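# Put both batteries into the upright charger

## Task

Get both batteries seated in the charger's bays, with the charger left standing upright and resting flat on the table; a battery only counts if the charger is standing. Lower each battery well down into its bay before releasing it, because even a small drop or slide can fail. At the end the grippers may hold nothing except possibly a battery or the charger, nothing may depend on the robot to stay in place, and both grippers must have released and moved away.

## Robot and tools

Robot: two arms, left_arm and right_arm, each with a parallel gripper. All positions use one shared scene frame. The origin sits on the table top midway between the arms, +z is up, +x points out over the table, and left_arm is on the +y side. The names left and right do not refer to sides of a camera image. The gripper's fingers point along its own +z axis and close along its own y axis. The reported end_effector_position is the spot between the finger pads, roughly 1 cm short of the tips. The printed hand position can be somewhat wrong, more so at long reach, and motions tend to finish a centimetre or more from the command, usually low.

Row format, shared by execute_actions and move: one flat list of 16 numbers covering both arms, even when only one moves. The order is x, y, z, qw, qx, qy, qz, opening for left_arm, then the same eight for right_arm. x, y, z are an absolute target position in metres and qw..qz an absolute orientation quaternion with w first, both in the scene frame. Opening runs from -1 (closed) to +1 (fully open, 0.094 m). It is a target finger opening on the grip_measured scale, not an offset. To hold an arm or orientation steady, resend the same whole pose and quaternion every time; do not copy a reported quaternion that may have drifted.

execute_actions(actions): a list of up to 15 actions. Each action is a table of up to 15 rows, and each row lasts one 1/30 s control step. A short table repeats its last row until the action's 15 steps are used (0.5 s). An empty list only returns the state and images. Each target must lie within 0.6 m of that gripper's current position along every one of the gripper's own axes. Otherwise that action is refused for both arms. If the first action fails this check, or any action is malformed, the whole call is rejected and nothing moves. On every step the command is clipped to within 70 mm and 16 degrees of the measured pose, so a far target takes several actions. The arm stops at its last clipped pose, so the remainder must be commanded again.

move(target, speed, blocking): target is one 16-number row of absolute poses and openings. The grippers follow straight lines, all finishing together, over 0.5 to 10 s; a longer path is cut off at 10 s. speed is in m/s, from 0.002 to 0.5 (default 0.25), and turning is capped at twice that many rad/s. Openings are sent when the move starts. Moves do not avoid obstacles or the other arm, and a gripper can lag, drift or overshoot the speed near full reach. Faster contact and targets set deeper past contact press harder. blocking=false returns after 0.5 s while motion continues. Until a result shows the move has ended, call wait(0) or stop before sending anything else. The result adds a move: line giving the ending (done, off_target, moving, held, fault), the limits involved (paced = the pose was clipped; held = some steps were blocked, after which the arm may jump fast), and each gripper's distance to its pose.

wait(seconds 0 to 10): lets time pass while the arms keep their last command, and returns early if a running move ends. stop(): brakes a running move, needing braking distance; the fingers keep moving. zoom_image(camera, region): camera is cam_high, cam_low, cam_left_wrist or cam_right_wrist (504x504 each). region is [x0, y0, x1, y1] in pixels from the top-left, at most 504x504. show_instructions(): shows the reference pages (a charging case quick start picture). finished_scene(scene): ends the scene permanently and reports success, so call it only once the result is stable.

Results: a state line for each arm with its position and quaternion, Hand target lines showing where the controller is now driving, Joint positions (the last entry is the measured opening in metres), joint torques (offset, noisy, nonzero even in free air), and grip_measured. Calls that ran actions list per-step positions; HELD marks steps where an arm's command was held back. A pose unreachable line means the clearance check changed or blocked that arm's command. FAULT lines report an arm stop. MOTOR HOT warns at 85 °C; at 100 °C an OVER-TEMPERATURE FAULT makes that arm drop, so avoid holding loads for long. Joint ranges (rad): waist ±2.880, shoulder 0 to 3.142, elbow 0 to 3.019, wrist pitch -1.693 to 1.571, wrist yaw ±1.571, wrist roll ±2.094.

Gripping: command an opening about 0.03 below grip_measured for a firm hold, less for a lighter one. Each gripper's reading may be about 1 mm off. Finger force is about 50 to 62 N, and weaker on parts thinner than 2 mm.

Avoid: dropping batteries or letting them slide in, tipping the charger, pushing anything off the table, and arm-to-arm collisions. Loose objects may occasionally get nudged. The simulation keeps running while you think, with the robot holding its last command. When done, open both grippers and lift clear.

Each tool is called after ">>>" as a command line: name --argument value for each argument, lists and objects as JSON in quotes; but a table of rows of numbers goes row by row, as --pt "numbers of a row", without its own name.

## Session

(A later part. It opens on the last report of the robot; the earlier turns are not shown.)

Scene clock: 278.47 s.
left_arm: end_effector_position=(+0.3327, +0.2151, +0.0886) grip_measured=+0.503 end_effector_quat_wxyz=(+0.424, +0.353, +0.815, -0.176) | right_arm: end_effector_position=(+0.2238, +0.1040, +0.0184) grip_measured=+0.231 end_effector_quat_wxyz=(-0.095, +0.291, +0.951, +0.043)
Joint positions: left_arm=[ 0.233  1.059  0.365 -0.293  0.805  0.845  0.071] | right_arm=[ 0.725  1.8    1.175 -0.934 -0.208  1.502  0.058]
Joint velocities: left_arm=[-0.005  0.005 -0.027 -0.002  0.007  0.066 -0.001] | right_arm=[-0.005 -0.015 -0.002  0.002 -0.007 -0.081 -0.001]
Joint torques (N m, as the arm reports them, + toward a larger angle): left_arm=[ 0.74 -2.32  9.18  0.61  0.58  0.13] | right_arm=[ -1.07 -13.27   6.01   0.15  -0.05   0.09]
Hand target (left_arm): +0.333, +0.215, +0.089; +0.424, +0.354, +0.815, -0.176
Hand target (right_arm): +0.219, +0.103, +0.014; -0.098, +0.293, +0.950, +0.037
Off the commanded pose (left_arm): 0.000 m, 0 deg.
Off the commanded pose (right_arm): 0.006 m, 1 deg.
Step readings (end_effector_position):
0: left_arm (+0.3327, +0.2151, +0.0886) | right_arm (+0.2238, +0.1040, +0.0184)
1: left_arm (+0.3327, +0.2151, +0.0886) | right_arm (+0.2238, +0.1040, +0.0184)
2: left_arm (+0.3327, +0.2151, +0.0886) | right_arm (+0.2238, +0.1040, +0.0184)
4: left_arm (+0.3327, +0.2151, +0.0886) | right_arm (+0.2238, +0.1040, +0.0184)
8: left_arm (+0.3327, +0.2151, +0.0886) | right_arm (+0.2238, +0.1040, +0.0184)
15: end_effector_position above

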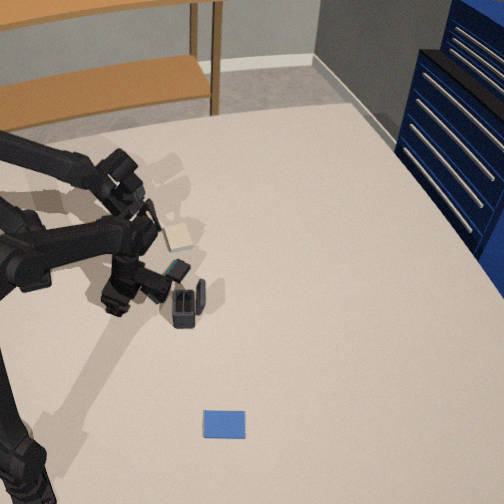

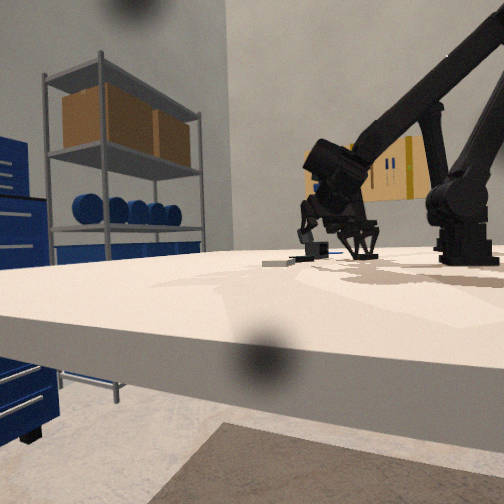

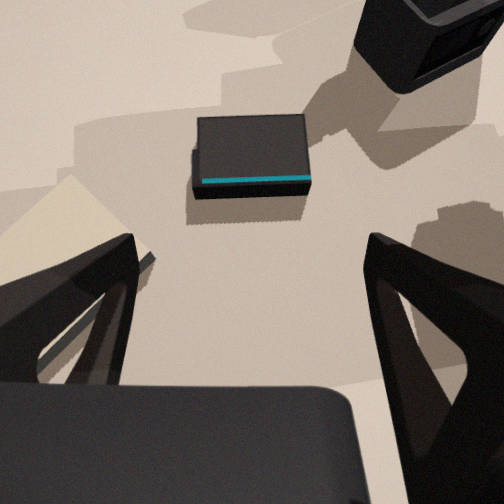

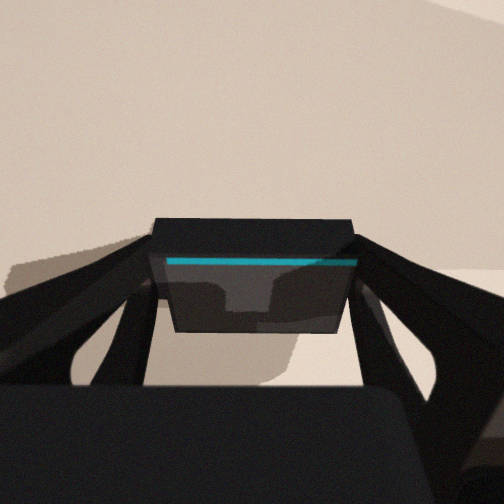

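>>> execute_actions --actions '[[[0.3327,0.2151,0.0886,0.424,0.354,0.815,-0.176,0.5,0.2205,0.1034,0.018,-0.098,0.2935,0.9502,0.0366,0.19],[0.3327,0.2151,0.0886,0.424,0.354,0.815,-0.176,0.5,0.2215,0.1037,0.022,-0.098,0.2935,0.9502,0.0366,0.19],[0.3327,0.2151,0.0886,0.424,0.354,0.815,-0.176,0.5,0.2225,0.104,0.026,-0.098,0.2935,0.9502,0.0366,0.19],[0.3327,0.2151,0.0886,0.424,0.354,0.815,-0.176,0.5,0.2232,0.104,0.030,-0.098,0.2935,0.9502,0.0366,0.19],[0.3327,0.2151,0.0886,0.424,0.354,0.815,-0.176,0.5,0.2238,0.104,0.035,-0.098,0.2935,0.9502,0.0366,0.19],[0.3327,0.2151,0.0886,0.424,0.354,0.815,-0.176,0.5,0.224,0.104,0.040,-0.098,0.2935,0.9502,0.0366,0.19],[0.3327,0.2151,0.0886,0.424,0.354,0.815,-0.176,0.5,0.224,0.104,0.045,-0.098,0.2935,0.9502,0.0366,0.19],[0.3327,0.2151,0.0886,0.424,0.354,0.815,-0.176,0.5,0.224,0.1035,0.050,-0.098,0.2935,0.9502,0.0366,0.19],[0.3327,0.2151,0.0886,0.424,0.354,0.815,-0.176,0.5,0.224,0.103,0.056,-0.098,0.2935,0.9502,0.0366,0.19],[0.3327,0.2151,0.0886,0.424,0.354,0.815,-0.176,0.5,0.224,0.102,0.062,-0.098,0.2935,0.9502,0.0366,0.19],[0.3327,0.2151,0.0886,0.424,0.354,0.815,-0.176,0.5,0.224,0.101,0.068,-0.098,0.2935,0.9502,0.0366,0.19],[0.3327,0.2151,0.0886,0.424,0.354,0.815,-0.176,0.5,0.224,0.100,0.074,-0.098,0.2935,0.9502,0.0366,0.19],[0.3327,0.2151,0.0886,0.424,0.354,0.815,-0.176,0.5,0.224,0.099,0.080,-0.098,0.2935,0.9502,0.0366,0.19],[0.3327,0.2151,0.0886,0.424,0.354,0.815,-0.176,0.5,0.224,0.098,0.085,-0.098,0.2935,0.9502,0.0366,0.19],[0.3327,0.2151,0.0886,0.424,0.354,0.815,-0.176,0.5,0.224,0.097,0.090,-0.098,0.2935,0.9502,0.0366,0.19]]]'

>>> move --target '[0.3678,0.1785,0.045,0.4057,0.3403,0.8318,-0.166,0.5,0.327,-0.06,0.075,0.6099,-0.2191,0.7398,0.1807,0.19]' --speed 0.45

Scene clock: 315.87 s.
left_arm: end_effector_position=(+0.3327, +0.2151, +0.0886) grip_measured=+0.503 end_effector_quat_wxyz=(+0.424, +0.353, +0.815, -0.176) | right_arm: end_effector_position=(+0.2060, +0.0810, +0.0506) grip_measured=+0.231 end_effector_quat_wxyz=(-0.109, +0.295, +0.949, +0.005)
Joint positions: left_arm=[ 0.233  1.059  0.365 -0.293  0.805  0.845  0.071] | right_arm=[ 0.724  1.732  1.177 -1.086 -0.208  1.502  0.058]
Joint velocities: left_arm=[ 0.005 -0.015  0.002  0.012 -0.007 -0.081 -0.002] | right_arm=[-0.024 -0.366  0.076 -0.383  0.022 -0.022 -0.   ]
Joint torques (N m, as the arm reports them, + toward a larger angle): left_arm=[ 0.66 -2.35  9.18  0.61  0.58  0.13] | right_arm=[ -2.05 -14.25  10.72  -0.09  -0.03  -0.08]
Hand target (left_arm): +0.333, +0.215, +0.089; +0.424, +0.354, +0.815, -0.176
Hand target (right_arm): +0.223, +0.095, +0.089; -0.097, +0.294, +0.950, +0.037
Off the commanded pose (left_arm): 0.000 m, 0 deg.
Off the commanded pose (right_arm): 0.046 m, 4 deg.
Step readings (end_effector_position):
0: left_arm (+0.3327, +0.2151, +0.0886) | right_arm (+0.2238, +0.1040, +0.0184)
1: left_arm (+0.3327, +0.2151, +0.0886) | right_arm (+0.2237, +0.1040, +0.0184)
2: left_arm (+0.3327, +0.2151, +0.0886) | right_arm (+0.2233, +0.1035, +0.0184)
4: left_arm (+0.3327, +0.2151, +0.0886) | right_arm (+0.2215, +0.1012, +0.0185)
8: left_arm (+0.3327, +0.2151, +0.0886) | right_arm (+0.2155, +0.0935, +0.0217)
15: end_effector_position above

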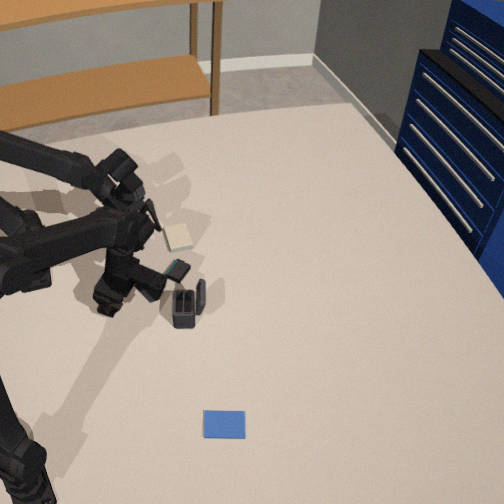

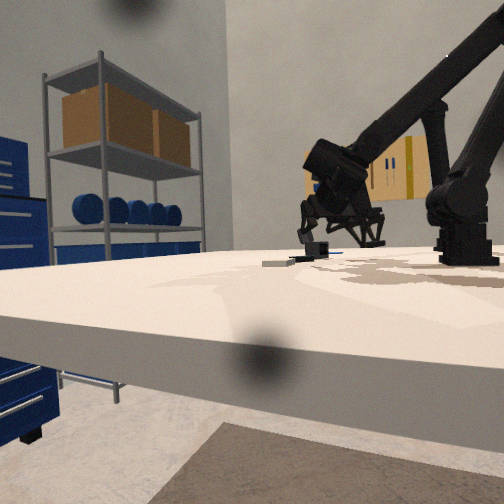

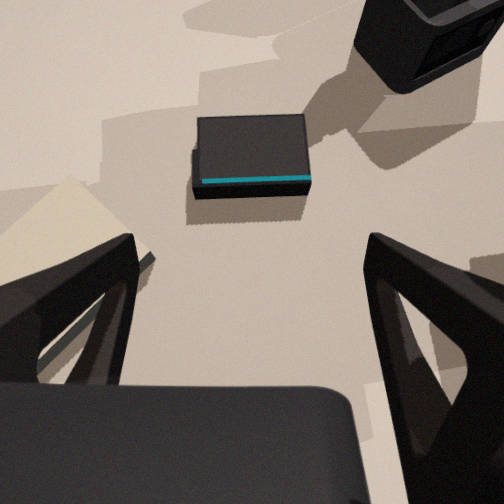

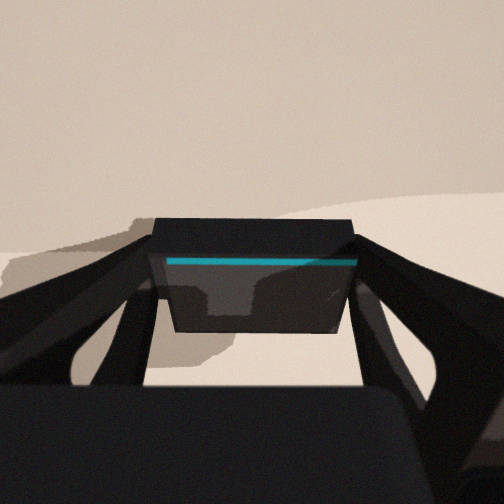

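Scene clock: 318.70 s.
left_arm: end_effector_position=(+0.3620, +0.1805, +0.0443) grip_measured=+0.503 end_effector_quat_wxyz=(+0.401, +0.341, +0.833, -0.167) | right_arm: end_effector_position=(+0.3259, -0.0594, +0.0770) grip_measured=+0.232 end_effector_quat_wxyz=(+0.606, -0.224, +0.739, +0.191)
Joint positions: left_arm=[0.044 1.272 0.354 0.024 0.646 0.635 0.071] | right_arm=[ 0.376  1.68   0.303  1.183 -0.039  0.004  0.058]
Joint velocities: left_arm=[-0.015  0.005 -0.002 -0.017 -0.022 -0.051 -0.   ] | right_arm=[ 0.005 -0.005 -0.002 -0.002 -0.007 -0.051 -0.   ]
Joint torques (N m, as the arm reports them, + toward a larger angle): left_arm=[ 0.02 -2.94  8.46  1.48  0.35 -0.07] | right_arm=[-1.66 -7.81  2.69  3.04 -0.1  -0.16]
Hand target (left_arm): +0.368, +0.178, +0.046; +0.405, +0.340, +0.832, -0.168
Hand target (right_arm): +0.324, -0.061, +0.078; +0.610, -0.228, +0.735, +0.189
Off the commanded pose (left_arm): 0.006 m, 1 deg.
Off the commanded pose (right_arm): 0.002 m, 1 deg.
move: done

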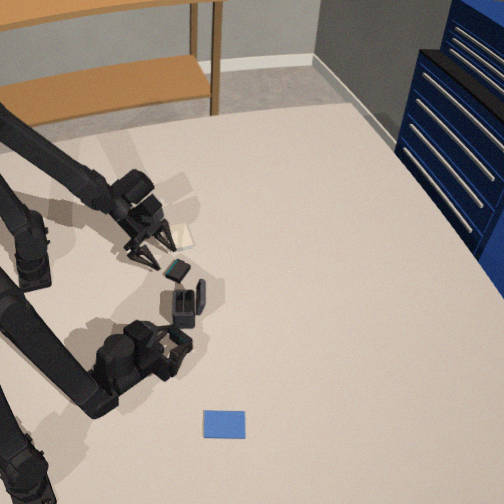

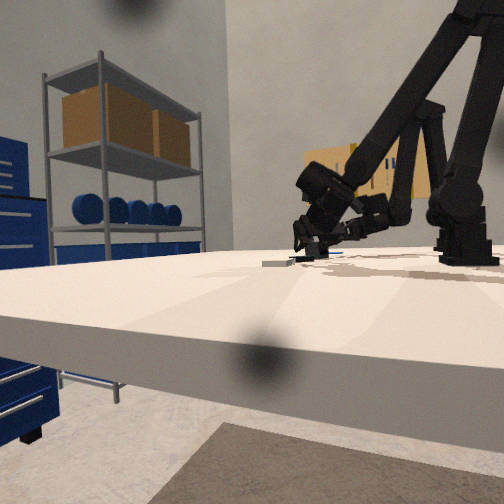

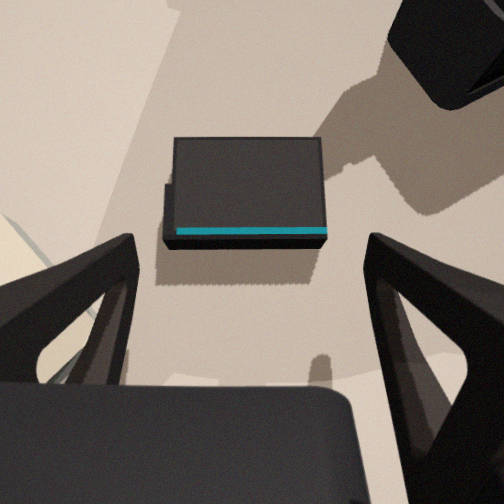

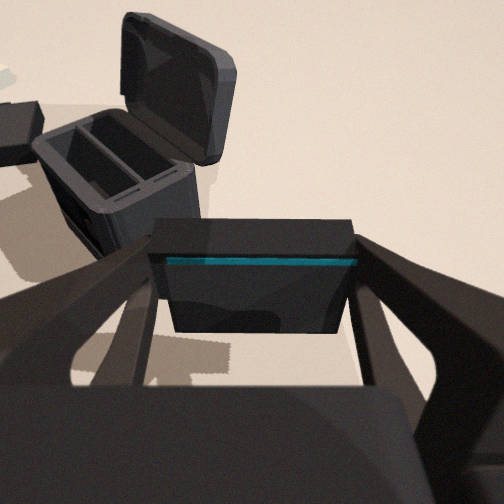

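>>> execute_actions --actions '[[[0.3686,0.1778,0.0441,0.4057,0.3403,0.8318,-0.166,0.5,0.327,-0.06,0.0727,0.6099,-0.2191,0.7398,0.1807,0.19],[0.3694,0.1772,0.0433,0.4057,0.3403,0.8318,-0.166,0.5,0.327,-0.06,0.0703,0.6099,-0.2191,0.7398,0.1807,0.19],[0.3702,0.1765,0.0424,0.4057,0.3403,0.8318,-0.166,0.5,0.327,-0.06,0.068,0.6099,-0.2191,0.7398,0.1807,0.19],[0.371,0.1758,0.0415,0.4057,0.3403,0.8318,-0.166,0.5,0.327,-0.06,0.0657,0.6099,-0.2191,0.7398,0.1807,0.19],[0.3718,0.1752,0.0407,0.4057,0.3403,0.8318,-0.166,0.5,0.327,-0.06,0.0633,0.6099,-0.2191,0.7398,0.1807,0.19],[0.3726,0.1745,0.0398,0.4057,0.3403,0.8318,-0.166,0.5,0.327,-0.06,0.061,0.6099,-0.2191,0.7398,0.1807,0.19],[0.3734,0.1738,0.0389,0.4057,0.3403,0.8318,-0.166,0.5,0.327,-0.06,0.0587,0.6099,-0.2191,0.7398,0.1807,0.19],[0.3741,0.1732,0.0381,0.4057,0.3403,0.8318,-0.166,0.5,0.327,-0.06,0.0563,0.6099,-0.2191,0.7398,0.1807,0.19],[0.3749,0.1725,0.0372,0.4057,0.3403,0.8318,-0.166,0.5,0.327,-0.06,0.054,0.6099,-0.2191,0.7398,0.1807,0.19],[0.3757,0.1718,0.0363,0.4057,0.3403,0.8318,-0.166,0.5,0.327,-0.06,0.0517,0.6099,-0.2191,0.7398,0.1807,0.19],[0.3765,0.1712,0.0355,0.4057,0.3403,0.8318,-0.166,0.5,0.327,-0.06,0.0493,0.6099,-0.2191,0.7398,0.1807,0.19],[0.3773,0.1705,0.0346,0.4057,0.3403,0.8318,-0.166,0.5,0.327,-0.06,0.047,0.6099,-0.2191,0.7398,0.1807,0.19],[0.3781,0.1698,0.0337,0.4057,0.3403,0.8318,-0.166,0.5,0.327,-0.06,0.0447,0.6099,-0.2191,0.7398,0.1807,0.19],[0.3789,0.1692,0.0329,0.4057,0.3403,0.8318,-0.166,0.5,0.327,-0.06,0.0423,0.6099,-0.2191,0.7398,0.1807,0.19],[0.3797,0.1685,0.032,0.4057,0.3403,0.8318,-0.166,0.5,0.327,-0.06,0.04,0.6099,-0.2191,0.7398,0.1807,0.19]],[[0.3797,0.1685,0.032,0.4057,0.3403,0.8318,-0.166,0.5,0.327,-0.06,0.04,0.6099,-0.2191,0.7398,0.1807,0.19]]]'

Scene clock: 342.50 s.
left_arm: end_effector_position=(+0.3687, +0.1707, +0.0274) grip_measured=+0.503 end_effector_quat_wxyz=(+0.397, +0.341, +0.836, -0.168) | right_arm: end_effector_position=(+0.3236, -0.0653, +0.0391) grip_measured=+0.232 end_effector_quat_wxyz=(+0.604, -0.218, +0.745, +0.179)
Joint positions: left_arm=[0.003 1.359 0.354 0.125 0.617 0.597 0.071] | right_arm=[ 0.379  1.873  0.303  1.363 -0.01   0.002  0.058]
Joint velocities: left_arm=[ 0.005 -0.015  0.002 -0.012 -0.022  0.007  0.001] | right_arm=[ 0.005  0.005  0.002 -0.012  0.007 -0.007 -0.   ]
Joint torques (N m, as the arm reports them, + toward a larger angle): left_arm=[ 0.01 -3.54  8.73  1.52  0.33 -0.01] | right_arm=[-0.97 -7.91  2.71  2.77  0.22 -0.07]
Hand target (left_arm): +0.379, +0.168, +0.032; +0.406, +0.341, +0.832, -0.166
Hand target (right_arm): +0.327, -0.060, +0.040; +0.610, -0.219, +0.740, +0.181
Off the commanded pose (left_arm): 0.012 m, 1 deg.
Off the commanded pose (right_arm): 0.006 m, 1 deg.
Step readings (end_effector_position; steps 1 to 15: 1st action; 16 to 30: 2nd action):
0: left_arm (+0.3620, +0.1805, +0.0443) | right_arm (+0.3259, -0.0594, +0.0770)
1: left_arm (+0.3624, +0.1807, +0.0443) | right_arm (+0.3267, -0.0608, +0.0768)
2: left_arm (+0.3630, +0.1808, +0.0442) | right_arm (+0.3276, -0.0621, +0.0763)
4: left_arm (+0.3644, +0.1803, +0.0435) | right_arm (+0.3280, -0.0628, +0.0736)
8: left_arm (+0.3657, +0.1773, +0.0385) | right_arm (+0.3266, -0.0634, +0.0604)
15: left_arm (+0.3679, +0.1723, +0.0299) | right_arm (+0.3237, -0.0652, +0.0395)
16: left_arm (+0.3681, +0.1717, +0.0289) | right_arm (+0.3236, -0.0653, +0.0390)
17: left_arm (+0.3683, +0.1712, +0.0281) | right_arm (+0.3236, -0.0653, +0.0389)
19: left_arm (+0.3682, +0.1706, +0.0271) | right_arm (+0.3236, -0.0653, +0.0390)
23: left_arm (+0.3686, +0.1706, +0.0273) | right_arm (+0.3236, -0.0653, +0.0391)
30: end_effector_position above

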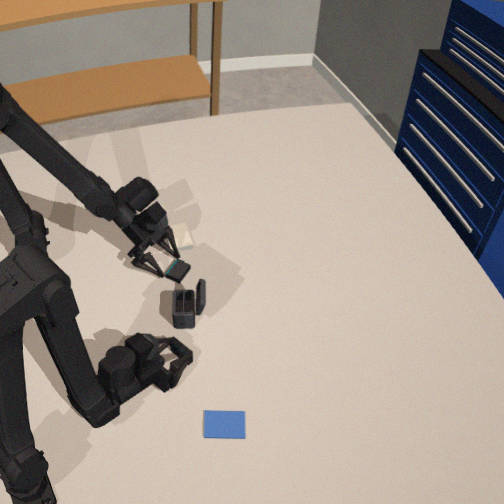

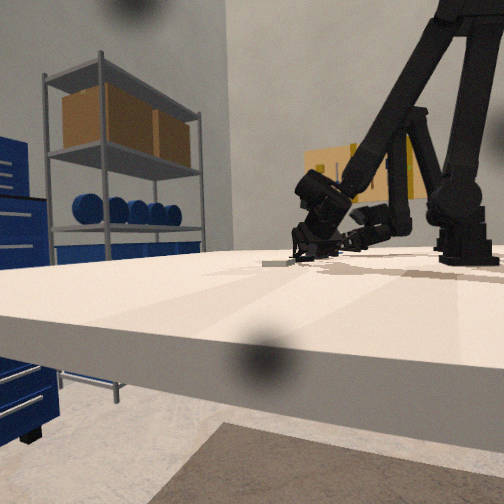

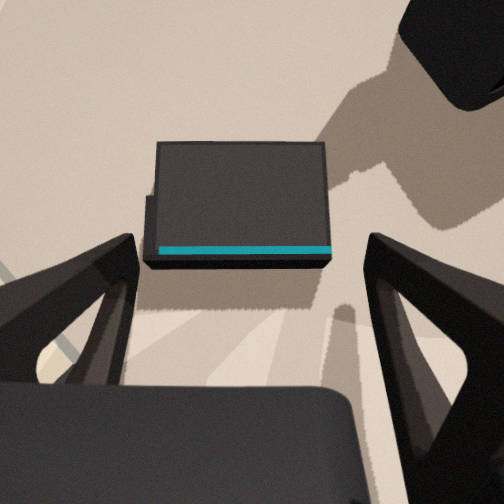

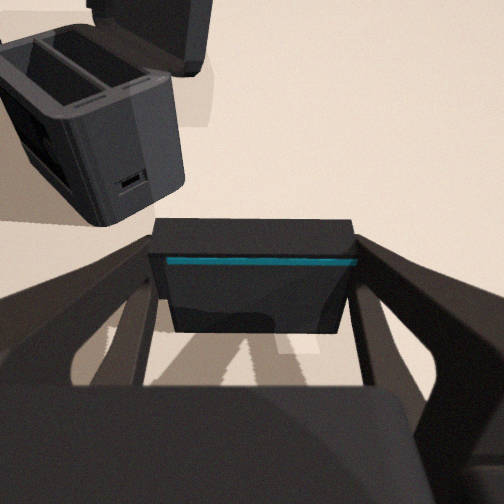

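>>> zoom_image --camera "cam_right_wrist" --region '[130, 270, 380, 390]'

>>> zoom_image --camera "cam_high" --region '[120, 230, 260, 400]'

Region (130, 270, 380, 390) of cam_right_wrist's 504x504 image, scaled by 2.016, with more detail than that image has; it fills the top 242 rows of this view, and the rest is white.

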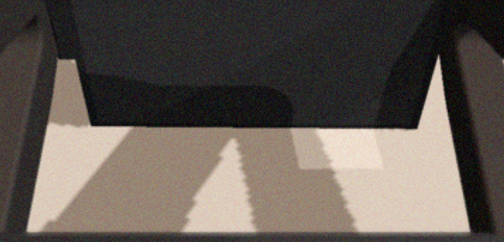

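Region (120, 230, 260, 400) of cam_high's 504x504 image, scaled by 2.965, with more detail than that image has; it fills the left 415 columns of this view, and the rest is white.

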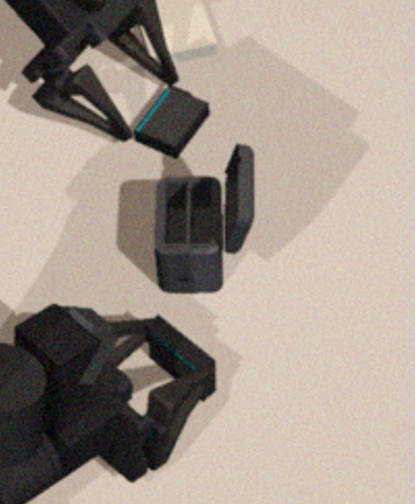

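>>> execute_actions --actions '[[[0.3824,0.169,0.0338,0.4077,0.3409,0.8308,-0.1648,0.5,0.327,-0.06,0.0397,0.6099,-0.2191,0.7398,0.1807,0.19],[0.3851,0.1695,0.0357,0.4097,0.3415,0.8299,-0.1635,0.5,0.327,-0.06,0.0394,0.6099,-0.2191,0.7398,0.1807,0.19],[0.3878,0.1699,0.0375,0.4116,0.3421,0.8289,-0.1623,0.5,0.327,-0.06,0.0391,0.6099,-0.2191,0.7398,0.1807,0.19],[0.3905,0.1704,0.0394,0.4136,0.3427,0.828,-0.161,0.5,0.327,-0.06,0.0388,0.6099,-0.2191,0.7398,0.1807,0.19],[0.3932,0.1709,0.0412,0.4156,0.3433,0.827,-0.1598,0.5,0.327,-0.06,0.0385,0.6099,-0.2191,0.7398,0.1807,0.19],[0.394,0.1707,0.041,0.4156,0.3433,0.827,-0.1598,0.5,0.327,-0.06,0.0382,0.6099,-0.2191,0.7398,0.1807,0.19],[0.3948,0.1704,0.0408,0.4156,0.3433,0.827,-0.1598,0.5,0.327,-0.06,0.0379,0.6099,-0.2191,0.7398,0.1807,0.19],[0.3956,0.1702,0.0406,0.4156,0.3433,0.827,-0.1598,0.5,0.327,-0.06,0.0376,0.6099,-0.2191,0.7398,0.1807,0.19],[0.3964,0.1699,0.0404,0.4156,0.3433,0.827,-0.1598,0.5,0.327,-0.06,0.0373,0.6099,-0.2191,0.7398,0.1807,0.19],[0.3972,0.1697,0.0402,0.4156,0.3433,0.827,-0.1598,0.5,0.327,-0.06,0.037,0.6099,-0.2191,0.7398,0.1807,0.19],[0.398,0.1694,0.04,0.4156,0.3433,0.827,-0.1598,0.5,0.327,-0.06,0.037,0.6099,-0.2191,0.7398,0.1807,0.19],[0.3988,0.1692,0.0398,0.4156,0.3433,0.827,-0.1598,0.5,0.327,-0.06,0.037,0.6099,-0.2191,0.7398,0.1807,0.19],[0.3996,0.1689,0.0396,0.4156,0.3433,0.827,-0.1598,0.5,0.327,-0.06,0.037,0.6099,-0.2191,0.7398,0.1807,0.19],[0.4004,0.1687,0.0394,0.4156,0.3433,0.827,-0.1598,0.5,0.327,-0.06,0.037,0.6099,-0.2191,0.7398,0.1807,0.19],[0.4012,0.1684,0.0392,0.4156,0.3433,0.827,-0.1598,0.5,0.327,-0.06,0.037,0.6099,-0.2191,0.7398,0.1807,0.19]]]'

Scene clock: 385.37 s.
left_arm: end_effector_position=(+0.3797, +0.1717, +0.0308) grip_measured=+0.503 end_effector_quat_wxyz=(+0.401, +0.341, +0.834, -0.163) | right_arm: end_effector_position=(+0.3236, -0.0654, +0.0389) grip_measured=+0.232 end_effector_quat_wxyz=(+0.607, -0.217, +0.743, +0.180)
Joint positions: left_arm=[0.002 1.374 0.379 0.127 0.611 0.597 0.071] | right_arm=[ 0.379  1.884  0.303  1.381 -0.01   0.002  0.058]
Joint velocities: left_arm=[-0.015  0.112  0.037  0.037  0.007 -0.037 -0.   ] | right_arm=[-0.005 -0.005  0.002  0.002 -0.051 -0.007  0.   ]
Joint torques (N m, as the arm reports them, + toward a larger angle): left_arm=[ 0.13 -3.54 10.55  1.51  0.32 -0.06] | right_arm=[-0.95 -7.6   2.74  2.59  0.22 -0.07]
Hand target (left_arm): +0.400, +0.169, +0.040; +0.415, +0.344, +0.827, -0.160
Hand target (right_arm): +0.327, -0.060, +0.037; +0.610, -0.219, +0.740, +0.181
Off the commanded pose (left_arm): 0.023 m, 2 deg.
Off the commanded pose (right_arm): 0.007 m, 1 deg.
Step readings (end_effector_position):
0: left_arm (+0.3687, +0.1707, +0.0274) | right_arm (+0.3236, -0.0653, +0.0391)
1: left_arm (+0.3687, +0.1707, +0.0274) | right_arm (+0.3236, -0.0653, +0.0391)
2: left_arm (+0.3687, +0.1707, +0.0274) | right_arm (+0.3236, -0.0653, +0.0390)
4: left_arm (+0.3687, +0.1707, +0.0274) | right_arm (+0.3236, -0.0653, +0.0389)
8: left_arm (+0.3717, +0.1709, +0.0295) | right_arm (+0.3236, -0.0654, +0.0389)
15: end_effector_position above

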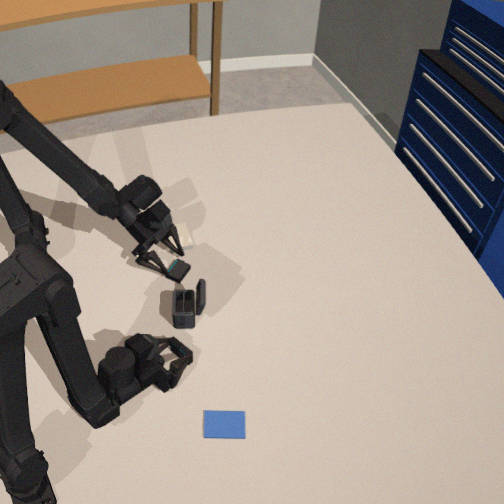

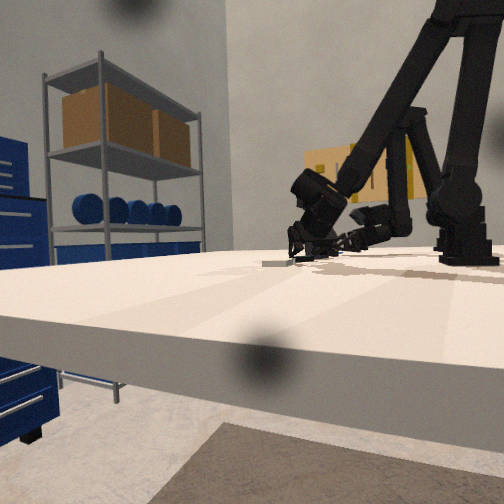

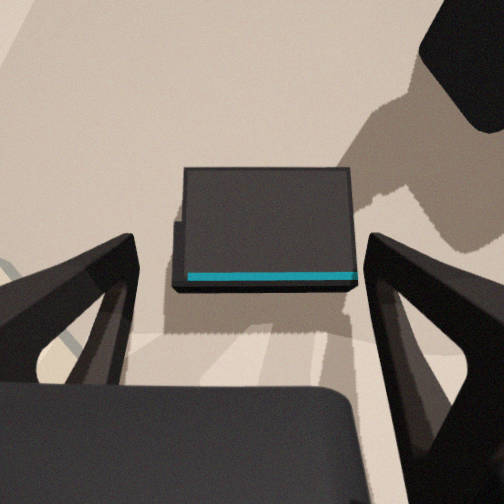

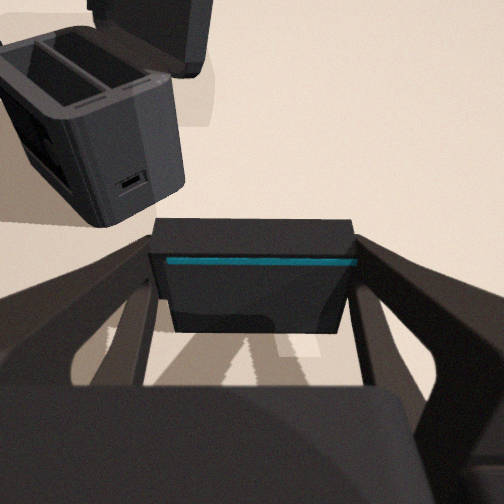

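>>> execute_actions --actions '[]'

Scene clock: 395.27 s.
left_arm: end_effector_position=(+0.3805, +0.1709, +0.0292) grip_measured=+0.503 end_effector_quat_wxyz=(+0.399, +0.342, +0.835, -0.164) | right_arm: end_effector_position=(+0.3236, -0.0654, +0.0389) grip_measured=+0.232 end_effector_quat_wxyz=(+0.607, -0.217, +0.743, +0.180)
Joint positions: left_arm=[-0.001  1.382  0.382  0.129  0.611  0.596  0.071] | right_arm=[ 0.379  1.884  0.303  1.381 -0.01   0.002  0.058]
Joint velocities: left_arm=[-0.005  0.005 -0.007  0.002 -0.007 -0.022 -0.   ] | right_arm=[-0.015 -0.015 -0.002 -0.002 -0.007  0.007  0.   ]
Joint torques (N m, as the arm reports them, + toward a larger angle): left_arm=[-0.04 -3.79 10.52  1.51  0.33 -0.03] | right_arm=[-1.   -7.58  2.73  2.59  0.22 -0.06]
Hand target (left_arm): +0.400, +0.169, +0.040; +0.415, +0.344, +0.827, -0.160
Hand target (right_arm): +0.327, -0.060, +0.037; +0.610, -0.219, +0.740, +0.181
Off the commanded pose (left_arm): 0.023 m, 2 deg.
Off the commanded pose (right_arm): 0.007 m, 1 deg.

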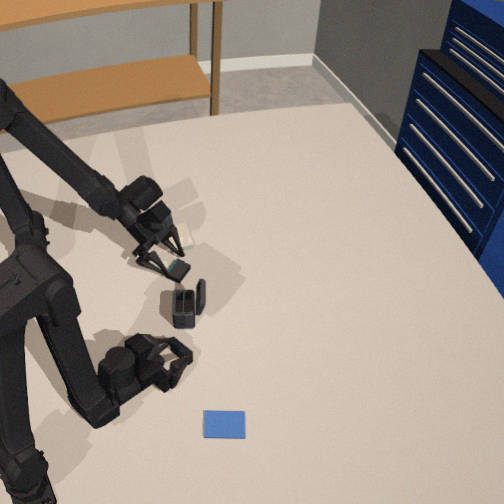

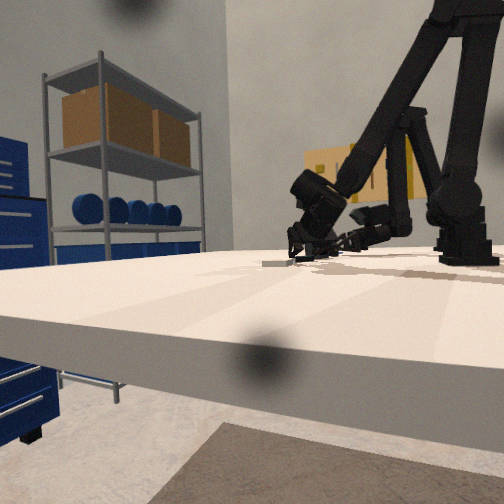

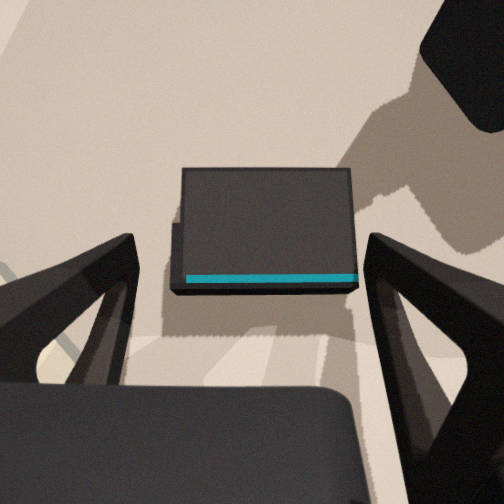

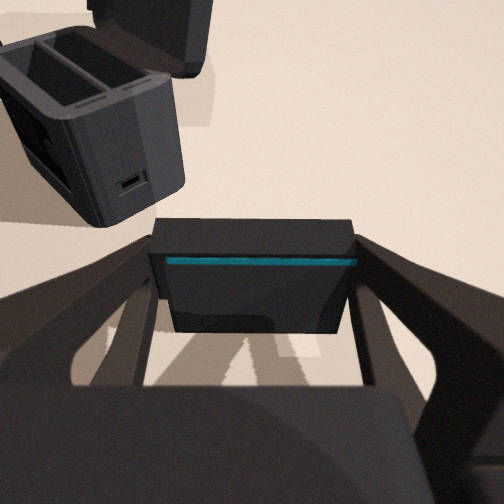

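>>> execute_actions --actions '[[[0.4014,0.1674,0.0392,0.4156,0.3433,0.827,-0.1598,0.5,0.327,-0.06,0.038,0.6099,-0.2191,0.7398,0.1807,0.19],[0.4016,0.1664,0.039,0.4156,0.3433,0.827,-0.1598,0.5,0.327,-0.06,0.039,0.6099,-0.2191,0.7398,0.1807,0.19],[0.4018,0.1654,0.0386,0.4156,0.3433,0.827,-0.1598,0.5,0.327,-0.06,0.04,0.6099,-0.2191,0.7398,0.1807,0.2],[0.402,0.1645,0.0381,0.4156,0.3433,0.827,-0.1598,0.5,0.327,-0.06,0.041,0.6099,-0.2191,0.7398,0.1807,0.21],[0.4021,0.1637,0.0375,0.4156,0.3433,0.827,-0.1598,0.5,0.327,-0.06,0.041,0.6099,-0.2191,0.7398,0.1807,0.22],[0.4022,0.163,0.0369,0.4156,0.3433,0.827,-0.1598,0.5,0.327,-0.06,0.041,0.6099,-0.2191,0.7398,0.1807,0.23],[0.4023,0.1625,0.0362,0.4156,0.3433,0.827,-0.1598,0.5,0.327,-0.06,0.041,0.6099,-0.2191,0.7398,0.1807,0.245],[0.4024,0.1621,0.0355,0.4156,0.3433,0.827,-0.1598,0.5,0.327,-0.06,0.041,0.6099,-0.2191,0.7398,0.1807,0.26],[0.4025,0.1618,0.0348,0.4156,0.3433,0.827,-0.1598,0.5,0.327,-0.06,0.041,0.6099,-0.2191,0.7398,0.1807,0.29],[0.4026,0.1615,0.0341,0.4156,0.3433,0.827,-0.1598,0.5,0.327,-0.06,0.041,0.6099,-0.2191,0.7398,0.1807,0.33],[0.4027,0.1613,0.0334,0.4156,0.3433,0.827,-0.1598,0.5,0.327,-0.06,0.041,0.6099,-0.2191,0.7398,0.1807,0.38],[0.4027,0.1612,0.0328,0.4156,0.3433,0.827,-0.1598,0.5,0.327,-0.06,0.041,0.6099,-0.2191,0.7398,0.1807,0.44],[0.4027,0.1612,0.0326,0.4156,0.3433,0.827,-0.1598,0.5,0.327,-0.06,0.041,0.6099,-0.2191,0.7398,0.1807,0.5],[0.4027,0.1612,0.0326,0.4156,0.3433,0.827,-0.1598,0.5,0.327,-0.06,0.041,0.6099,-0.2191,0.7398,0.1807,0.56],[0.4027,0.1612,0.0326,0.4156,0.3433,0.827,-0.1598,0.5,0.327,-0.06,0.041,0.6099,-0.2191,0.7398,0.1807,0.6]]]'

Scene clock: 407.03 s.
left_arm: end_effector_position=(+0.3835, +0.1640, +0.0237) grip_measured=+0.503 end_effector_quat_wxyz=(+0.400, +0.343, +0.834, -0.164) | right_arm: end_effector_position=(+0.3235, -0.0652, +0.0389) grip_measured=+0.576 end_effector_quat_wxyz=(+0.607, -0.217, +0.743, +0.180)
Joint positions: left_arm=[-0.026  1.413  0.382  0.174  0.594  0.576  0.071] | right_arm=[ 0.379  1.884  0.303  1.381 -0.01   0.002  0.074]
Joint velocities: left_arm=[-0.015  0.034 -0.012  0.027 -0.051 -0.051 -0.   ] | right_arm=[-0.005  0.005 -0.012 -0.017 -0.037  0.051  0.044]
Joint torques (N m, as the arm reports them, + toward a larger angle): left_arm=[ 0.26 -4.12 10.01  1.58  0.33 -0.05] | right_arm=[-0.99 -8.74  2.49  1.8   0.24 -0.06]
Hand target (left_arm): +0.402, +0.161, +0.033; +0.415, +0.344, +0.827, -0.160
Hand target (right_arm): +0.327, -0.060, +0.041; +0.610, -0.219, +0.740, +0.181
Off the commanded pose (left_arm): 0.021 m, 2 deg.
Off the commanded pose (right_arm): 0.007 m, 1 deg.
Step readings (end_effector_position):
0: left_arm (+0.3805, +0.1709, +0.0292) | right_arm (+0.3236, -0.0654, +0.0389)
1: left_arm (+0.3806, +0.1710, +0.0292) | right_arm (+0.3236, -0.0654, +0.0389)
2: left_arm (+0.3809, +0.1709, +0.0293) | right_arm (+0.3236, -0.0654, +0.0389)
4: left_arm (+0.3815, +0.1699, +0.0294) | right_arm (+0.3236, -0.0654, +0.0389)
8: left_arm (+0.3825, +0.1659, +0.0283) | right_arm (+0.3236, -0.0654, +0.0389)
15: end_effector_position above

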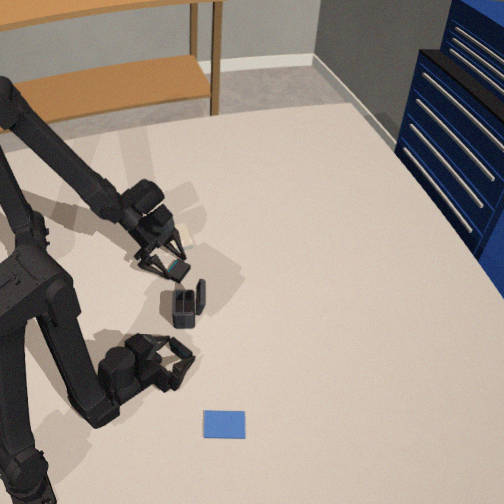

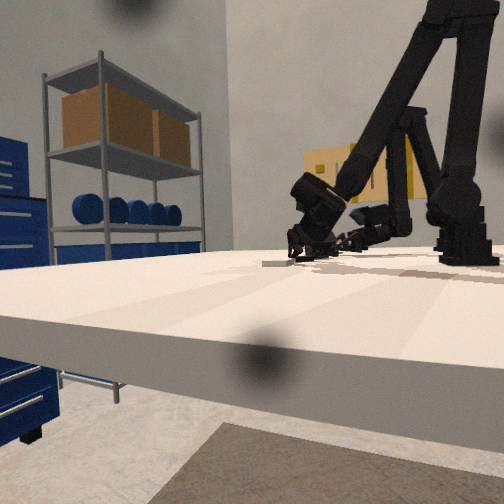

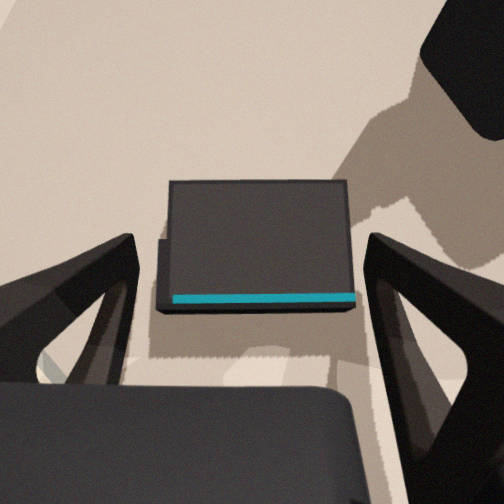

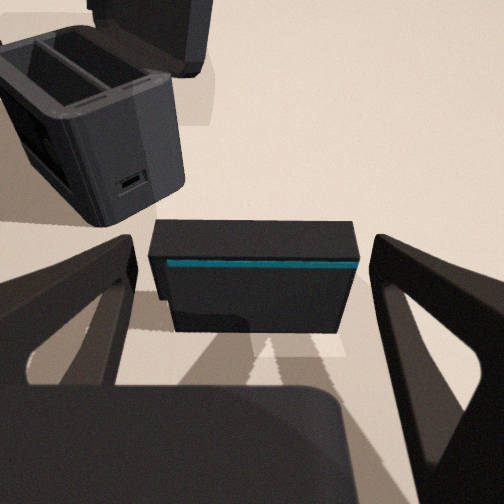

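>>> execute_actions --actions '[[[0.4027,0.1612,0.0335,0.4156,0.3433,0.827,-0.1598,0.44,0.326,-0.0615,0.044,0.6099,-0.2191,0.7398,0.1807,0.6],[0.4025,0.1612,0.0345,0.4156,0.3433,0.827,-0.1598,0.39,0.325,-0.063,0.047,0.6099,-0.2191,0.7398,0.1807,0.6],[0.4025,0.1612,0.0345,0.4156,0.3433,0.827,-0.1598,0.35,0.324,-0.064,0.05,0.6099,-0.2191,0.7398,0.1807,0.6],[0.4025,0.1612,0.0345,0.4156,0.3433,0.827,-0.1598,0.32,0.324,-0.064,0.053,0.6099,-0.2191,0.7398,0.1807,0.6],[0.4025,0.1612,0.0345,0.4156,0.3433,0.827,-0.1598,0.295,0.324,-0.064,0.056,0.599,-0.2213,0.7473,0.1775,0.6],[0.4025,0.1612,0.0345,0.4156,0.3433,0.827,-0.1598,0.275,0.324,-0.064,0.059,0.5882,-0.2236,0.7549,0.1742,0.6],[0.4025,0.1612,0.0345,0.4156,0.3433,0.827,-0.1598,0.26,0.324,-0.064,0.062,0.5773,-0.2258,0.7624,0.171,0.6],[0.4025,0.1612,0.0345,0.4156,0.3433,0.827,-0.1598,0.248,0.324,-0.064,0.065,0.5664,-0.228,0.77,0.1678,0.6],[0.4025,0.1612,0.0345,0.4156,0.3433,0.827,-0.1598,0.236,0.324,-0.064,0.068,0.5555,-0.2303,0.7775,0.1646,0.6],[0.4025,0.1612,0.0345,0.4156,0.3433,0.827,-0.1598,0.224,0.324,-0.064,0.071,0.5447,-0.2325,0.785,0.1613,0.6],[0.4025,0.1612,0.0345,0.4156,0.3433,0.827,-0.1598,0.212,0.324,-0.064,0.074,0.5338,-0.2347,0.7926,0.1581,0.6],[0.4025,0.1612,0.0345,0.4156,0.3433,0.827,-0.1598,0.2,0.324,-0.064,0.077,0.5229,-0.237,0.8001,0.1549,0.6],[0.4025,0.1612,0.0345,0.4156,0.3433,0.827,-0.1598,0.19,0.324,-0.064,0.08,0.512,-0.2392,0.8077,0.1517,0.6],[0.4025,0.1612,0.0345,0.4156,0.3433,0.827,-0.1598,0.19,0.324,-0.064,0.083,0.5012,-0.2414,0.8152,0.1484,0.6],[0.4025,0.1612,0.0345,0.4156,0.3433,0.827,-0.1598,0.19,0.324,-0.064,0.086,0.4903,-0.2437,0.8228,0.1452,0.6]]]'

Scene clock: 455.57 s.
left_arm: end_effector_position=(+0.3838, +0.1641, +0.0236) grip_measured=+0.220 end_effector_quat_wxyz=(+0.400, +0.342, +0.834, -0.164) | right_arm: end_effector_position=(+0.3135, -0.0715, +0.0761) grip_measured=+0.599 end_effector_quat_wxyz=(+0.527, -0.234, +0.802, +0.157)
Joint positions: left_arm=[-0.026  1.414  0.382  0.177  0.593  0.573  0.057] | right_arm=[ 0.379  1.42   0.311  0.703 -0.01   0.002  0.075]
Joint velocities: left_arm=[-0.015 -0.015  0.007 -0.017 -0.037  0.007 -0.003] | right_arm=[ 0.024 -1.245  0.188 -2.332 -0.022 -0.007  0.   ]
Joint torques (N m, as the arm reports them, + toward a larger angle): left_arm=[-0.02 -4.53 10.05  1.3   0.31 -0.04] | right_arm=[-1.32 -5.53  7.82  2.41  0.25 -0.06]
Hand target (left_arm): +0.401, +0.161, +0.035; +0.415, +0.344, +0.827, -0.160
Hand target (right_arm): +0.321, -0.066, +0.086; +0.507, -0.239, +0.815, +0.150
Off the commanded pose (left_arm): 0.022 m, 2 deg.
Off the commanded pose (right_arm): 0.016 m, 5 deg.
Step readings (end_effector_position):
0: left_arm (+0.3837, +0.1640, +0.0237) | right_arm (+0.3235, -0.0652, +0.0389)
1: left_arm (+0.3837, +0.1640, +0.0236) | right_arm (+0.3234, -0.0652, +0.0388)
2: left_arm (+0.3837, +0.1640, +0.0236) | right_arm (+0.3234, -0.0652, +0.0387)
4: left_arm (+0.3837, +0.1640, +0.0236) | right_arm (+0.3238, -0.0650, +0.0406)
8: left_arm (+0.3837, +0.1640, +0.0236) | right_arm (+0.3242, -0.0648, +0.0484)
15: end_effector_position above

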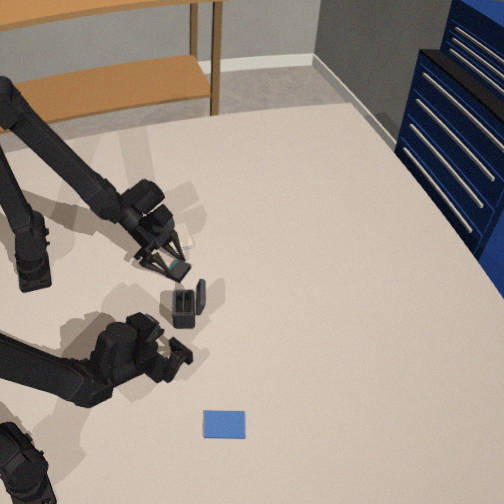

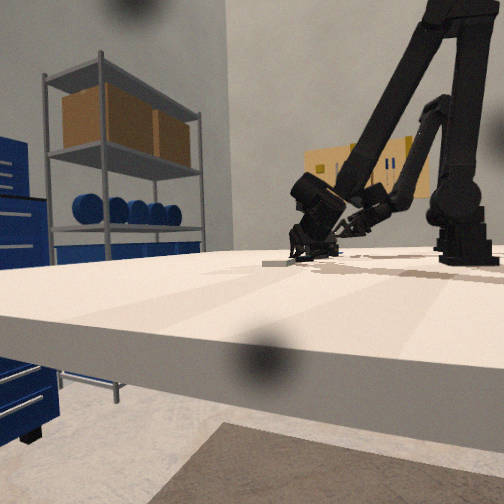

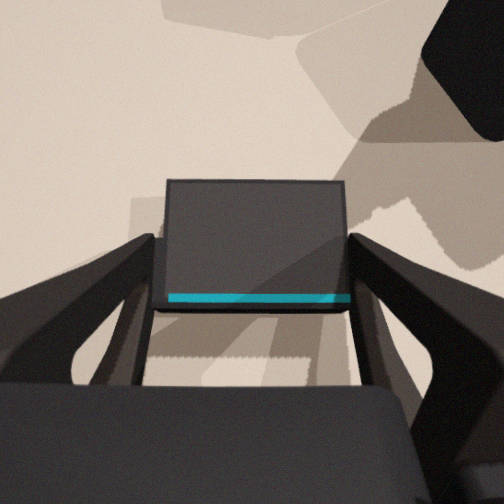

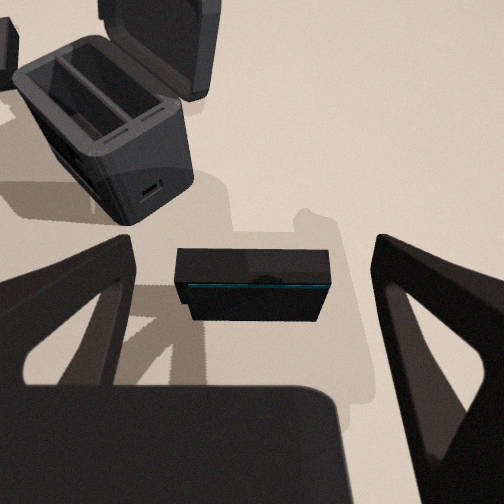

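>>> move --target '[0.378,0.168,0.075,0.400,0.342,0.834,-0.164,0.185,0.3416,-0.0534,0.105,0.0249,-0.284,0.9585,0.0074,0.6]' --speed 0.45

Scene clock: 463.27 s.
left_arm: end_effector_position=(+0.3601, +0.1645, +0.0545) grip_measured=+0.220 end_effector_quat_wxyz=(+0.378, +0.336, +0.845, -0.175) | right_arm: end_effector_position=(+0.3291, -0.0636, +0.0894) grip_measured=+0.599 end_effector_quat_wxyz=(+0.010, -0.277, +0.961, +0.003)
Joint positions: left_arm=[-0.021  1.221  0.382 -0.071  0.599  0.573  0.057] | right_arm=[ 0.379  1.597  1.13  -1.083 -0.001  0.002  0.075]
Joint velocities: left_arm=[ 0.005 -0.024 -0.007 -0.012  0.037  0.022  0.   ] | right_arm=[-0.015 -0.005  0.012  0.007 -0.037 -0.066  0.001]
Joint torques (N m, as the arm reports them, + toward a larger angle): left_arm=[ 1.28 -5.07 11.78  0.53  0.63  0.26] | right_arm=[ -1.06 -11.05  10.44  -0.12   0.24   0.08]
Hand target (left_arm): +0.377, +0.168, +0.075; +0.400, +0.342, +0.834, -0.164
Hand target (right_arm): +0.343, -0.053, +0.103; +0.025, -0.274, +0.961, +0.006
Off the commanded pose (left_arm): 0.027 m, 3 deg.
Off the commanded pose (right_arm): 0.022 m, 2 deg.
move: off_target (left_arm, right_arm)

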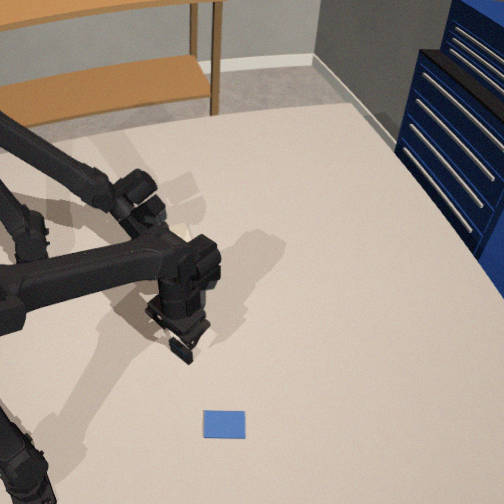

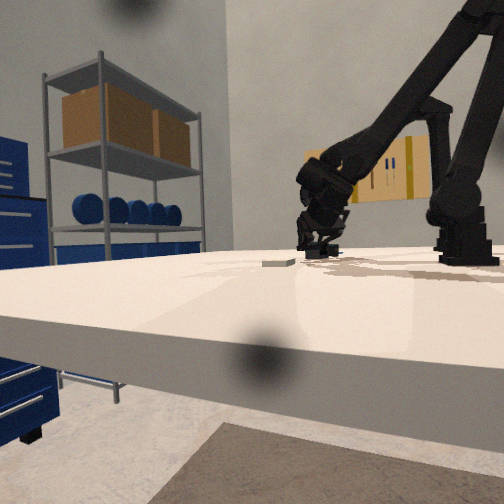

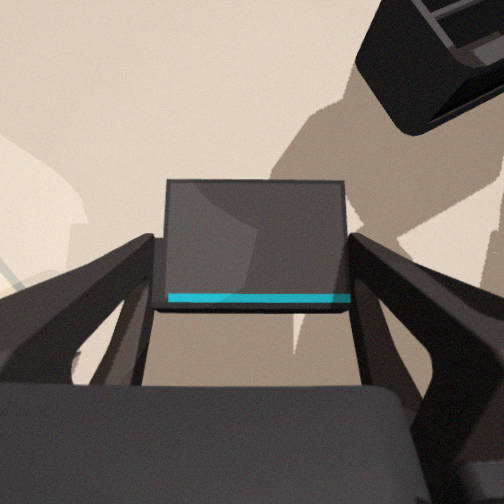

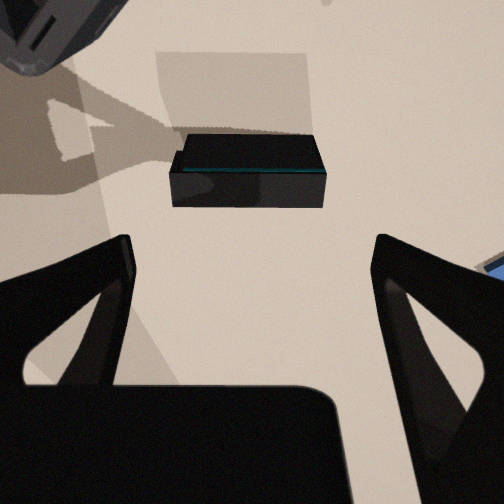

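>>> zoom_image --camera "cam_right_wrist" --region '[150, 110, 350, 230]'

Region (150, 110, 350, 230) of cam_right_wrist's 504x504 image, scaled by 2.520, with more detail than that image has; it fills the top 302 rows of this view, and the rest is white.

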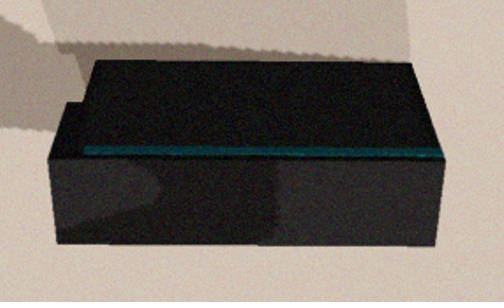

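>>> move --target '[0.298,0.1874,0.10,-0.3322,0.0928,0.938,0.0329,0.185,0.3275,-0.0596,0.045,0.0019,-0.2698,0.9629,0.0006,0.6]' --speed 0.45

Scene clock: 488.37 s.
left_arm: end_effector_position=(+0.2862, +0.1917, +0.0895) grip_measured=+0.220 end_effector_quat_wxyz=(-0.343, +0.090, +0.935, +0.017) | right_arm: end_effector_position=(+0.3322, -0.0604, +0.0555) grip_measured=+0.599 end_effector_quat_wxyz=(+0.009, -0.271, +0.962, +0.003)
Joint positions: left_arm=[-0.246  1.67   1.046 -1.646  0.034  0.006  0.057] | right_arm=[ 0.382  1.653  1.099 -0.997 -0.001  0.016  0.075]
Joint velocities: left_arm=[-0.005  0.005 -0.002 -0.007  0.007  0.037 -0.   ] | right_arm=[-0.015 -0.015  0.002 -0.007  0.007 -0.007  0.   ]
Joint torques (N m, as the arm reports them, + toward a larger angle): left_arm=[-0.03 -7.91 11.13 -1.78 -0.03 -0.05] | right_arm=[ -0.99 -11.29   6.01   0.72   0.12   0.09]
Hand target (left_arm): +0.298, +0.187, +0.097; -0.336, +0.087, +0.937, +0.022
Hand target (right_arm): +0.328, -0.060, +0.046; +0.002, -0.270, +0.963, +0.001
Off the commanded pose (left_arm): 0.016 m, 2 deg.
Off the commanded pose (right_arm): 0.012 m, 1 deg.
move: off_target (left_arm, right_arm)

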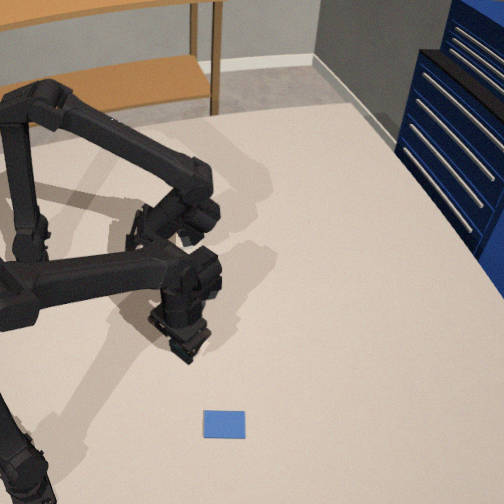

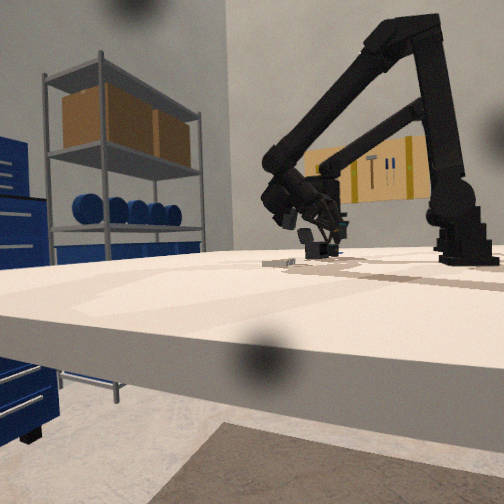

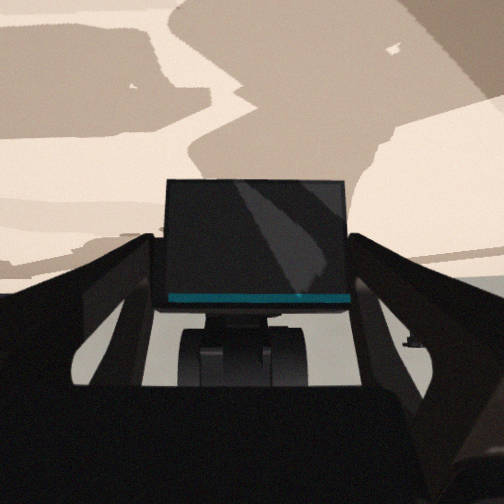

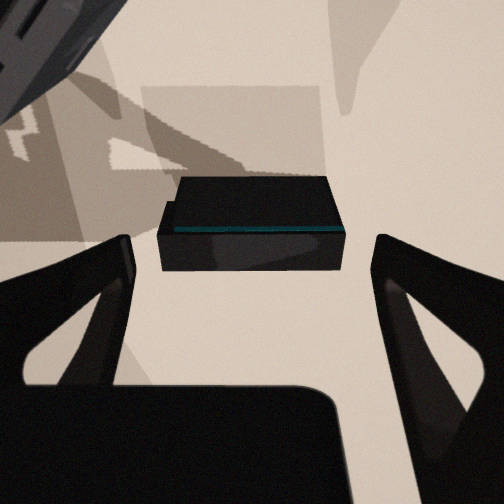

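>>> zoom_image --camera "cam_right_wrist" --region '[140, 160, 360, 290]'

Region (140, 160, 360, 290) of cam_right_wrist's 504x504 image, scaled by 2.291, with more detail than that image has; it fills the top 298 rows of this view, and the rest is white.

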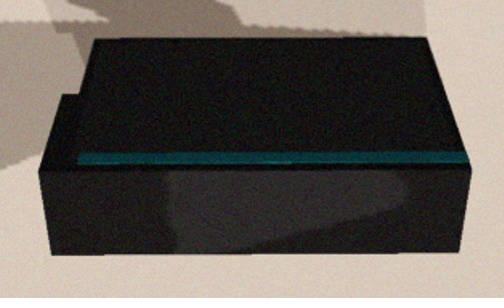

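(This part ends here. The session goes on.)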